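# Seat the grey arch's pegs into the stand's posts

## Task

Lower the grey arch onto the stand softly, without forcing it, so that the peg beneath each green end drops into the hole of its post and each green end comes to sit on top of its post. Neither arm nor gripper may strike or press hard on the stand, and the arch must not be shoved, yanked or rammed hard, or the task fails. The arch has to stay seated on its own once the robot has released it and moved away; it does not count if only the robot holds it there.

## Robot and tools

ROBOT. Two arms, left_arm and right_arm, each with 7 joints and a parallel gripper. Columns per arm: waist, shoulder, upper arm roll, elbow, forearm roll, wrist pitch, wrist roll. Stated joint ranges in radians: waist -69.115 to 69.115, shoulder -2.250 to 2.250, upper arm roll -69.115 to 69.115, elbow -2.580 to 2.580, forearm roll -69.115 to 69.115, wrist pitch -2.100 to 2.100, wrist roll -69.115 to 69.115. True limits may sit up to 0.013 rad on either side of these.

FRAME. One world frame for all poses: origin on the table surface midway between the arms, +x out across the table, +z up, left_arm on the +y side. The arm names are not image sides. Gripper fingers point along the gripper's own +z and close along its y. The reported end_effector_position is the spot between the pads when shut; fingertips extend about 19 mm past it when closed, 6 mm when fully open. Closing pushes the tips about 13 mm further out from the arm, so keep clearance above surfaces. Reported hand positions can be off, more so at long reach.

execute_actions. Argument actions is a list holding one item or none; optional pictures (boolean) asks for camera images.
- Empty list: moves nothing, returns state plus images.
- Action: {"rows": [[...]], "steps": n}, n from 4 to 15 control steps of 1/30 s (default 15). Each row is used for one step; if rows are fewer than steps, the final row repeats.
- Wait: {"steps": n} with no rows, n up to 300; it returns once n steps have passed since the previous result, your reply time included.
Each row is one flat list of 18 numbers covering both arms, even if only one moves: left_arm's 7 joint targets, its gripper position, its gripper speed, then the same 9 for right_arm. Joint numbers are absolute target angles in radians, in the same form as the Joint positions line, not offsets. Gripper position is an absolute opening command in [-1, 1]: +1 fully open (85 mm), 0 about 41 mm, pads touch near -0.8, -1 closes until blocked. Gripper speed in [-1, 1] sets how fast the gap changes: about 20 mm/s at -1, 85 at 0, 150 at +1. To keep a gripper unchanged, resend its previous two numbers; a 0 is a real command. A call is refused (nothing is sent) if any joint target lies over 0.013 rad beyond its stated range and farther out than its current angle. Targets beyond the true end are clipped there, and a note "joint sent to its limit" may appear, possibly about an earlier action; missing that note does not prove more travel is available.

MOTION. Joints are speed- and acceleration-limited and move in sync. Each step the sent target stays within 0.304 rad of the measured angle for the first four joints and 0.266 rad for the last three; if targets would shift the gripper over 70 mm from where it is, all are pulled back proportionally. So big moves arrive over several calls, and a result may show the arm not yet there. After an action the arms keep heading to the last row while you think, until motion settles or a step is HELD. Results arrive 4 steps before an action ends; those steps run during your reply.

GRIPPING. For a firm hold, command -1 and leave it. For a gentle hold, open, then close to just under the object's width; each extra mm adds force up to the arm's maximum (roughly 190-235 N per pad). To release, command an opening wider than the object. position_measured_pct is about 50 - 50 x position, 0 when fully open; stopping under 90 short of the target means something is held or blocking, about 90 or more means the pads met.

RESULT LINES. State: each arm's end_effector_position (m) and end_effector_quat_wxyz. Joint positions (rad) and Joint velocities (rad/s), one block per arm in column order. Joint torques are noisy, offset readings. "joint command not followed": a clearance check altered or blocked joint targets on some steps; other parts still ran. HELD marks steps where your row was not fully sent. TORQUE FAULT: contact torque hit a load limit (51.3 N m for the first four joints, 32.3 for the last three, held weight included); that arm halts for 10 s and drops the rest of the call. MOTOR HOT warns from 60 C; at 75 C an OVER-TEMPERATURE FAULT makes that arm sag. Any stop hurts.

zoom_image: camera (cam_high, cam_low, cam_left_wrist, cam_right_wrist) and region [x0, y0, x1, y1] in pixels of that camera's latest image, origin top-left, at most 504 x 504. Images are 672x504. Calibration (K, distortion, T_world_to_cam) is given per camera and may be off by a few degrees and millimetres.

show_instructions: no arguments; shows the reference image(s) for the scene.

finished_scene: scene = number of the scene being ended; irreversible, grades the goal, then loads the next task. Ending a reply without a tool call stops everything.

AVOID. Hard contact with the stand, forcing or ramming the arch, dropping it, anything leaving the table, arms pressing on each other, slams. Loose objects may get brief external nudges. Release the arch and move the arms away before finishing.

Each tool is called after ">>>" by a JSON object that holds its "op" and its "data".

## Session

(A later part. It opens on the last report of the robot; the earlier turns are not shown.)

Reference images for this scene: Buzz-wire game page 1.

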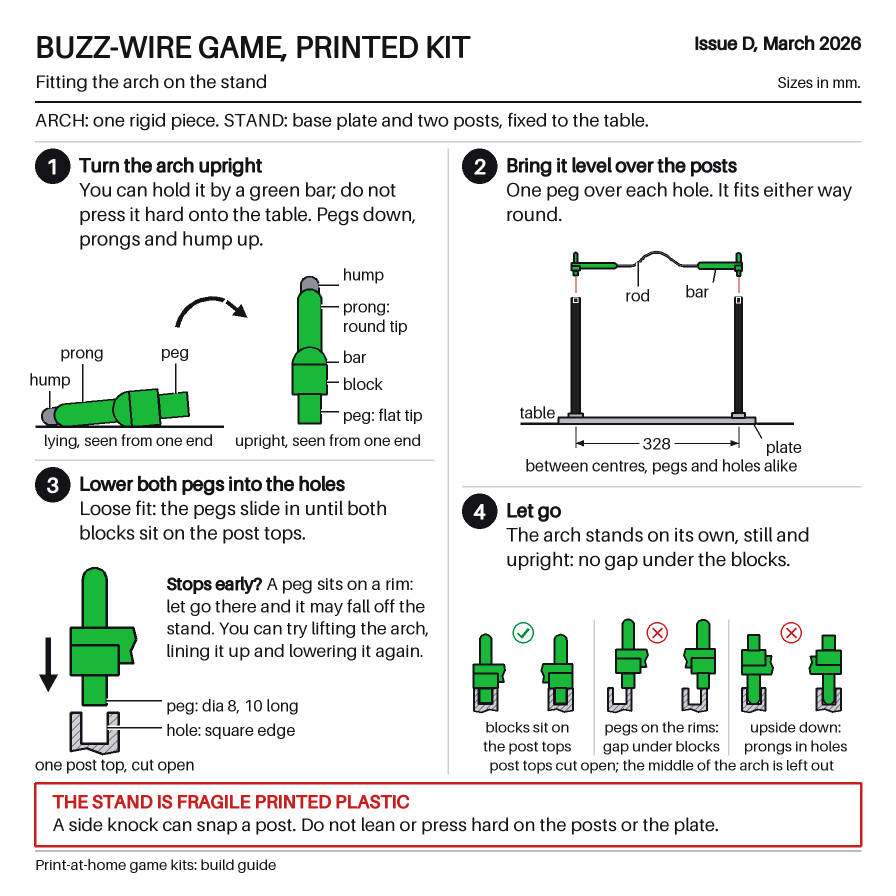

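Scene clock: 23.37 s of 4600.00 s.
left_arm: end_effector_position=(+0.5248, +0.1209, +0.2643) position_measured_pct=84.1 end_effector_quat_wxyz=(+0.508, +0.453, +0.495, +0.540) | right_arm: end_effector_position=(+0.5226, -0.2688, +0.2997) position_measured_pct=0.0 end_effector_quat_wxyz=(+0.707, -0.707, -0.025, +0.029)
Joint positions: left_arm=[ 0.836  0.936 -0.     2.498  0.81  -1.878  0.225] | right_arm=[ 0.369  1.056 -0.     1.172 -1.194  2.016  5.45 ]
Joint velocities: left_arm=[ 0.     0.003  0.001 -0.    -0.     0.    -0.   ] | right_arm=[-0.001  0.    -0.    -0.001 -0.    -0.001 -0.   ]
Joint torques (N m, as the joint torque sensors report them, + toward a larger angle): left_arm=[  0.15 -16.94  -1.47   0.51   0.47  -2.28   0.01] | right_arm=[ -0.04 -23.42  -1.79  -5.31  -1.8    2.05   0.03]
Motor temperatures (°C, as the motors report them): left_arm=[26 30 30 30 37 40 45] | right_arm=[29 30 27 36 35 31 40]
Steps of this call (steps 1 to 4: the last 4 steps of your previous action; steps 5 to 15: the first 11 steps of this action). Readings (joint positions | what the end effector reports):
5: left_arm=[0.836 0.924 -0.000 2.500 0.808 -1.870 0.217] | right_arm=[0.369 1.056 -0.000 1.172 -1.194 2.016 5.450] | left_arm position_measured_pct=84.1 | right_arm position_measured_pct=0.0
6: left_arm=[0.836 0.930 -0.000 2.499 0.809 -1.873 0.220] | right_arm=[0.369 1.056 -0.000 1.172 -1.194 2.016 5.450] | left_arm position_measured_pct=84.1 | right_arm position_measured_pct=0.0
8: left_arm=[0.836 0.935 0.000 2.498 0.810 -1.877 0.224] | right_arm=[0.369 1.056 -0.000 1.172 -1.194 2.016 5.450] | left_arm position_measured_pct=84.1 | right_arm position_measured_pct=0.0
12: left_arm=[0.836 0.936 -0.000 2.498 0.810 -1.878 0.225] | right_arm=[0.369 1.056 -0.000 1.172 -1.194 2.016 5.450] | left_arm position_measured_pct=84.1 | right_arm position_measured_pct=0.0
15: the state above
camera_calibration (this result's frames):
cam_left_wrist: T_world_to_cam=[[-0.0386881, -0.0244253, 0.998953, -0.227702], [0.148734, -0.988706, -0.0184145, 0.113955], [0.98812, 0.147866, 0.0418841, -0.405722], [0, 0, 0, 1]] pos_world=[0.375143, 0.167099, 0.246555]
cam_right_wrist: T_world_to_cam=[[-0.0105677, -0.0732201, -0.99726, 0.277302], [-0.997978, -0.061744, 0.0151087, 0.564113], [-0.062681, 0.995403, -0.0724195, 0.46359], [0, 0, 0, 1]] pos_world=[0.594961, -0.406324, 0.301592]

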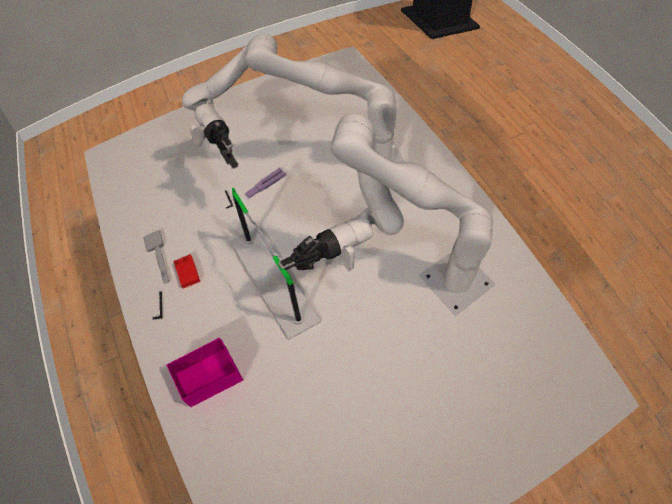

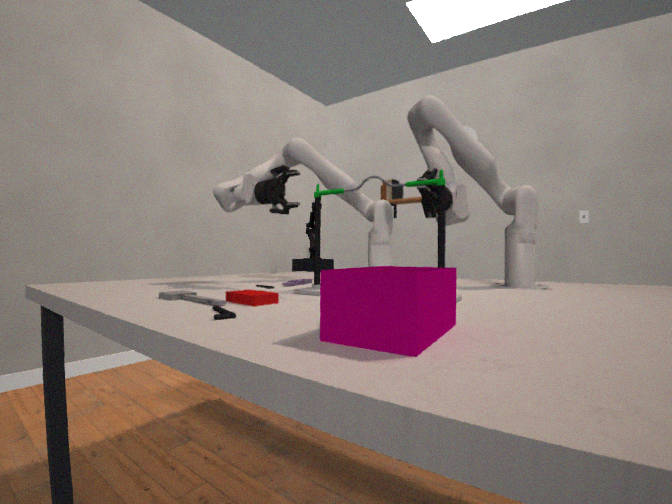

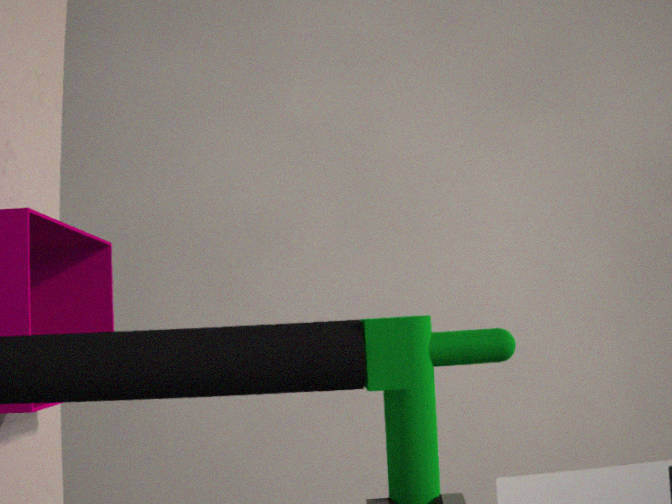

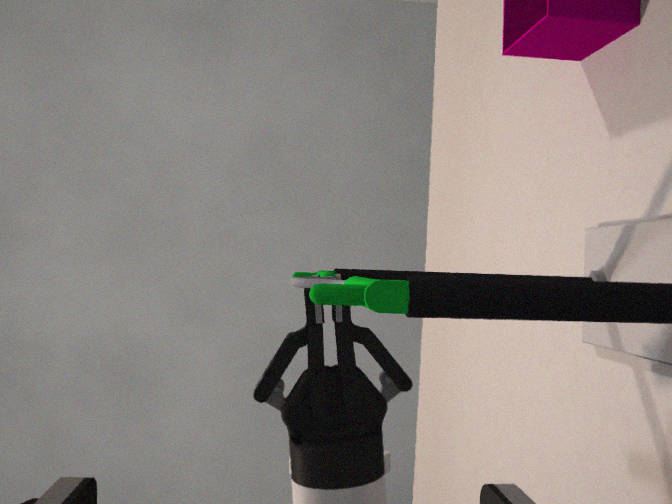

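>>> {"op": "execute_actions", "data": {"actions": [{"rows":[[0.8365,0.9362,0,2.4983,0.81,-1.8777,0.225,1,0.5,0.6,1.0,0,1.172,-1.194,2.016,5.45,1,0]]}]}}

>>> {"op": "execute_actions", "data": {"actions": [{"rows":[[1.24,0.9362,0,2.4983,1.21,-1.82,0.29,1,0.5,0.7,1.0,0,1.172,-1.194,2.016,5.45,1,0]]}]}}

>>> {"op": "execute_actions", "data": {"actions": [{"steps":15}], "pictures": true}}

Scene clock: 23.87 s of 4600.00 s.
left_arm: end_effector_position=(+0.5248, +0.1209, +0.2642) position_measured_pct=49.6 end_effector_quat_wxyz=(+0.508, +0.453, +0.495, +0.540) | right_arm: end_effector_position=(+0.5099, -0.3716, +0.3216) position_measured_pct=0.0 end_effector_quat_wxyz=(+0.695, -0.716, +0.034, -0.058)
Joint positions: left_arm=[ 0.836  0.936  0.     2.498  0.81  -1.878  0.225] | right_arm=[ 0.575  1.006  0.002  1.171 -1.194  2.016  5.45 ]
Joint velocities: left_arm=[ 0.    -0.     0.     0.    -0.001 -0.     0.002] | right_arm=[ 0.419 -0.103  0.017 -0.003  0.002  0.003 -0.   ]
Joint torques (N m, as the joint torque sensors report them, + toward a larger angle): left_arm=[  0.14 -16.34  -1.36   0.24   0.57  -2.11  -0.13] | right_arm=[ -5.82 -21.7   -3.8   -4.9   -1.64   1.89   0.1 ]
Motor temperatures (°C, as the motors report them): left_arm=[26 30 30 30 37 40 45] | right_arm=[29 30 27 36 35 31 40]
Steps of this call (steps 1 to 4: the last 4 steps of your previous action; steps 5 to 15: the first 11 steps of this action). Readings (joint positions | what the end effector reports):
5: left_arm=[0.836 0.936 -0.000 2.498 0.810 -1.878 0.225] | right_arm=[0.370 1.056 -0.000 1.172 -1.194 2.016 5.450] | left_arm position_measured_pct=84.1 | right_arm position_measured_pct=0.0
6: left_arm=[0.836 0.936 -0.000 2.498 0.810 -1.878 0.225] | right_arm=[0.376 1.054 -0.001 1.172 -1.194 2.016 5.450] | left_arm position_measured_pct=83.7 | right_arm position_measured_pct=0.0
8: left_arm=[0.836 0.936 -0.000 2.498 0.810 -1.878 0.225] | right_arm=[0.405 1.047 -0.003 1.173 -1.194 2.015 5.450] | left_arm position_measured_pct=77.8 | right_arm position_measured_pct=0.0
12: left_arm=[0.836 0.936 -0.000 2.498 0.810 -1.878 0.225] | right_arm=[0.512 1.021 -0.001 1.172 -1.194 2.016 5.450] | left_arm position_measured_pct=61.9 | right_arm position_measured_pct=0.0
15: the state above

Scene clock: 24.37 s of 4600.00 s.
left_arm: end_effector_position=(+0.4695, +0.0695, +0.2687) position_measured_pct=0.4 end_effector_quat_wxyz=(+0.521, +0.456, +0.484, +0.535) | right_arm: end_effector_position=(+0.4931, -0.4302, +0.3244) position_measured_pct=0.0 end_effector_quat_wxyz=(+0.689, -0.714, +0.076, -0.101)
Joint positions: left_arm=[ 1.114  0.936  0.001  2.498  1.062 -1.835  0.273] | right_arm=[ 0.697  1.     0.001  1.172 -1.194  2.016  5.45 ]
Joint velocities: left_arm=[ 1.019  0.002 -0.004  0.002  1.216  0.132  0.148] | right_arm=[ 0.02  -0.001 -0.024  0.001 -0.002 -0.004 -0.   ]
Joint torques (N m, as the joint torque sensors report them, + toward a larger angle): left_arm=[ -0.46 -16.14  -2.31   1.55   0.63  -2.31  -0.4 ] | right_arm=[ -0.02 -23.65  -1.38  -6.    -1.93   1.8    0.06]
Motor temperatures (°C, as the motors report them): left_arm=[26 30 30 30 37 40 45] | right_arm=[29 30 27 36 35 31 40]
Steps of this call (steps 1 to 4: the last 4 steps of your previous action; steps 5 to 15: the first 11 steps of this action). Readings (joint positions | what the end effector reports):
5: left_arm=[0.838 0.936 -0.000 2.498 0.811 -1.877 0.225] | right_arm=[0.598 1.001 0.000 1.172 -1.194 2.016 5.450] | left_arm position_measured_pct=29.0 | right_arm position_measured_pct=0.0
6: left_arm=[0.845 0.936 -0.001 2.498 0.815 -1.876 0.226] | right_arm=[0.605 1.001 -0.001 1.172 -1.194 2.016 5.450] | left_arm position_measured_pct=25.0 | right_arm position_measured_pct=0.0
8: left_arm=[0.876 0.936 -0.001 2.498 0.838 -1.871 0.232] | right_arm=[0.635 1.000 -0.003 1.172 -1.194 2.016 5.450] | left_arm position_measured_pct=16.7 | right_arm position_measured_pct=0.0
12: left_arm=[1.002 0.936 -0.001 2.498 0.944 -1.850 0.256] | right_arm=[0.694 1.000 0.003 1.172 -1.194 2.016 5.450] | left_arm position_measured_pct=2.4 | right_arm position_measured_pct=0.0
15: the state above

Scene clock: 24.87 s of 4600.00 s.
left_arm: end_effector_position=(+0.4403, +0.0622, +0.2759) position_measured_pct=0.0 end_effector_quat_wxyz=(+0.520, +0.446, +0.482, +0.546) | right_arm: end_effector_position=(+0.4927, -0.4313, +0.3246) position_measured_pct=0.0 end_effector_quat_wxyz=(+0.689, -0.714, +0.076, -0.102)
Joint positions: left_arm=[ 1.239  0.936  0.     2.498  1.21  -1.82   0.29 ] | right_arm=[ 0.7    1.     0.     1.172 -1.194  2.016  5.45 ]
Joint velocities: left_arm=[ 0.01  -0.001 -0.001 -0.001 -0.     0.     0.003] | right_arm=[ 0.001  0.     0.     0.001  0.001 -0.002  0.   ]
Joint torques (N m, as the joint torque sensors report them, + toward a larger angle): left_arm=[  0.47 -15.5   -2.03   1.23   0.74  -2.05  -0.04] | right_arm=[ -0.34 -23.41  -2.11  -5.52  -1.77   2.01   0.11]
Motor temperatures (°C, as the motors report them): left_arm=[26 30 30 30 37 40 45] | right_arm=[29 30 27 36 35 31 40]
Kept back: nothing.
Steps of this call (steps 1 to 4: the last 4 steps of your previous action; steps 5 to 15: the robot went on to your last target). Readings (joint positions | what the end effector reports):
1: left_arm=[1.146 0.936 0.001 2.498 1.101 -1.831 0.277] | right_arm=[0.698 1.000 0.000 1.172 -1.194 2.016 5.450] | left_arm position_measured_pct=0.0 | right_arm position_measured_pct=0.0
2: left_arm=[1.173 0.936 0.001 2.498 1.135 -1.828 0.281] | right_arm=[0.698 1.000 0.000 1.172 -1.194 2.016 5.450] | left_arm position_measured_pct=0.0 | right_arm position_measured_pct=0.0
4: left_arm=[1.210 0.936 0.001 2.498 1.185 -1.823 0.287] | right_arm=[0.699 1.000 0.000 1.172 -1.194 2.016 5.450] | left_arm position_measured_pct=0.0 | right_arm position_measured_pct=0.0
8: left_arm=[1.231 0.936 0.000 2.498 1.210 -1.820 0.290] | right_arm=[0.700 1.000 0.000 1.172 -1.194 2.016 5.450] | left_arm position_measured_pct=0.0 | right_arm position_measured_pct=0.0
15: the state above
camera_calibration (this result's frames):
cam_left_wrist: T_world_to_cam=[[-0.0767896, -0.0258905, 0.996711, -0.226546], [0.136403, -0.990536, -0.0152212, 0.0733683], [0.987673, 0.134786, 0.0795944, -0.323402], [0, 0, 0, 1]] pos_world=[0.292012, 0.110399, 0.252659]
cam_right_wrist: T_world_to_cam=[[0.00391889, -0.106912, -0.994261, 0.267289], [-0.963551, 0.26556, -0.0323533, 0.66344], [0.267495, 0.958148, -0.101974, 0.456204], [0, 0, 0, 1]] pos_world=[0.516179, -0.584717, 0.33374]

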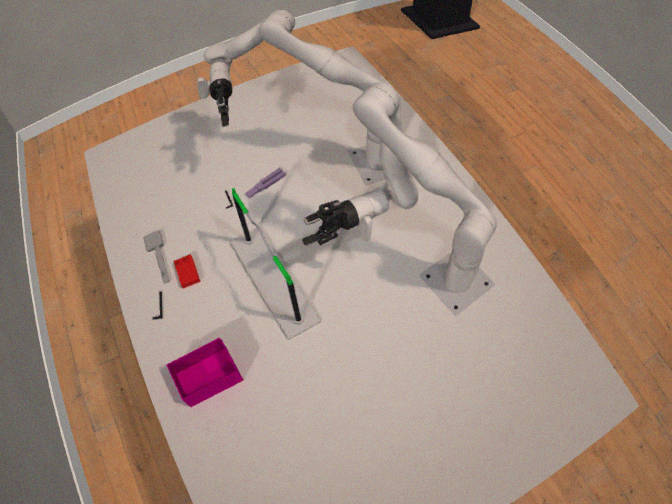

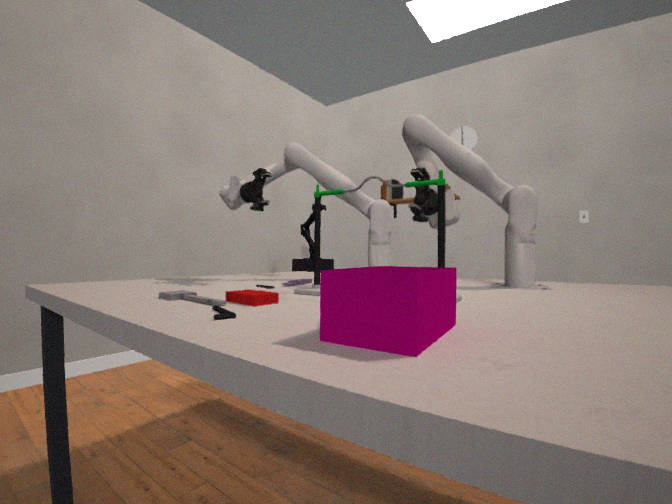

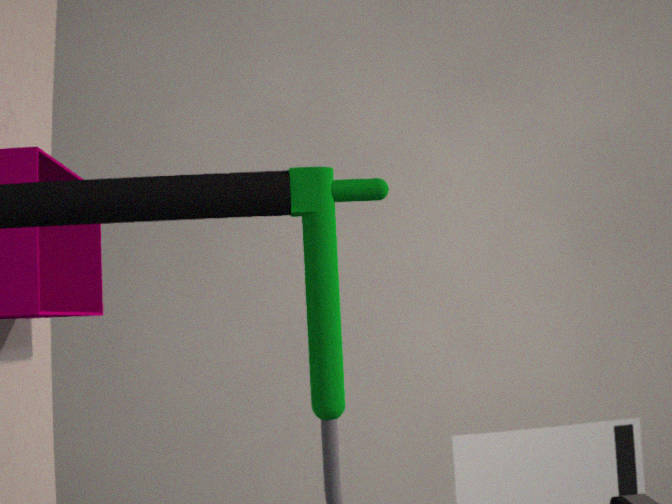

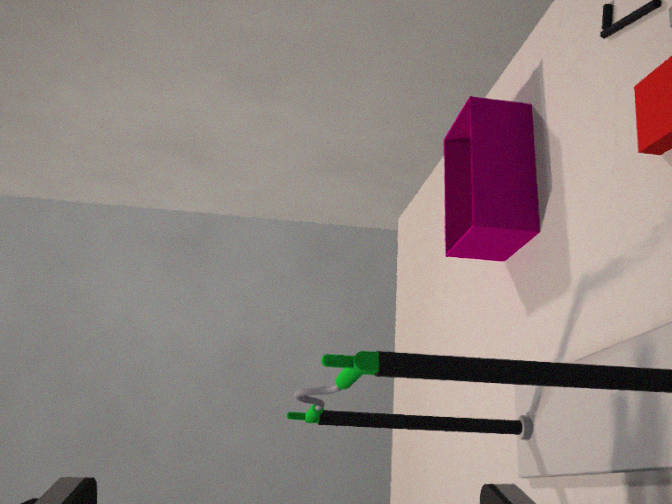

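>>> {"op": "finished_scene", "data": {"scene": 2}}

The scene is finished: the task was done.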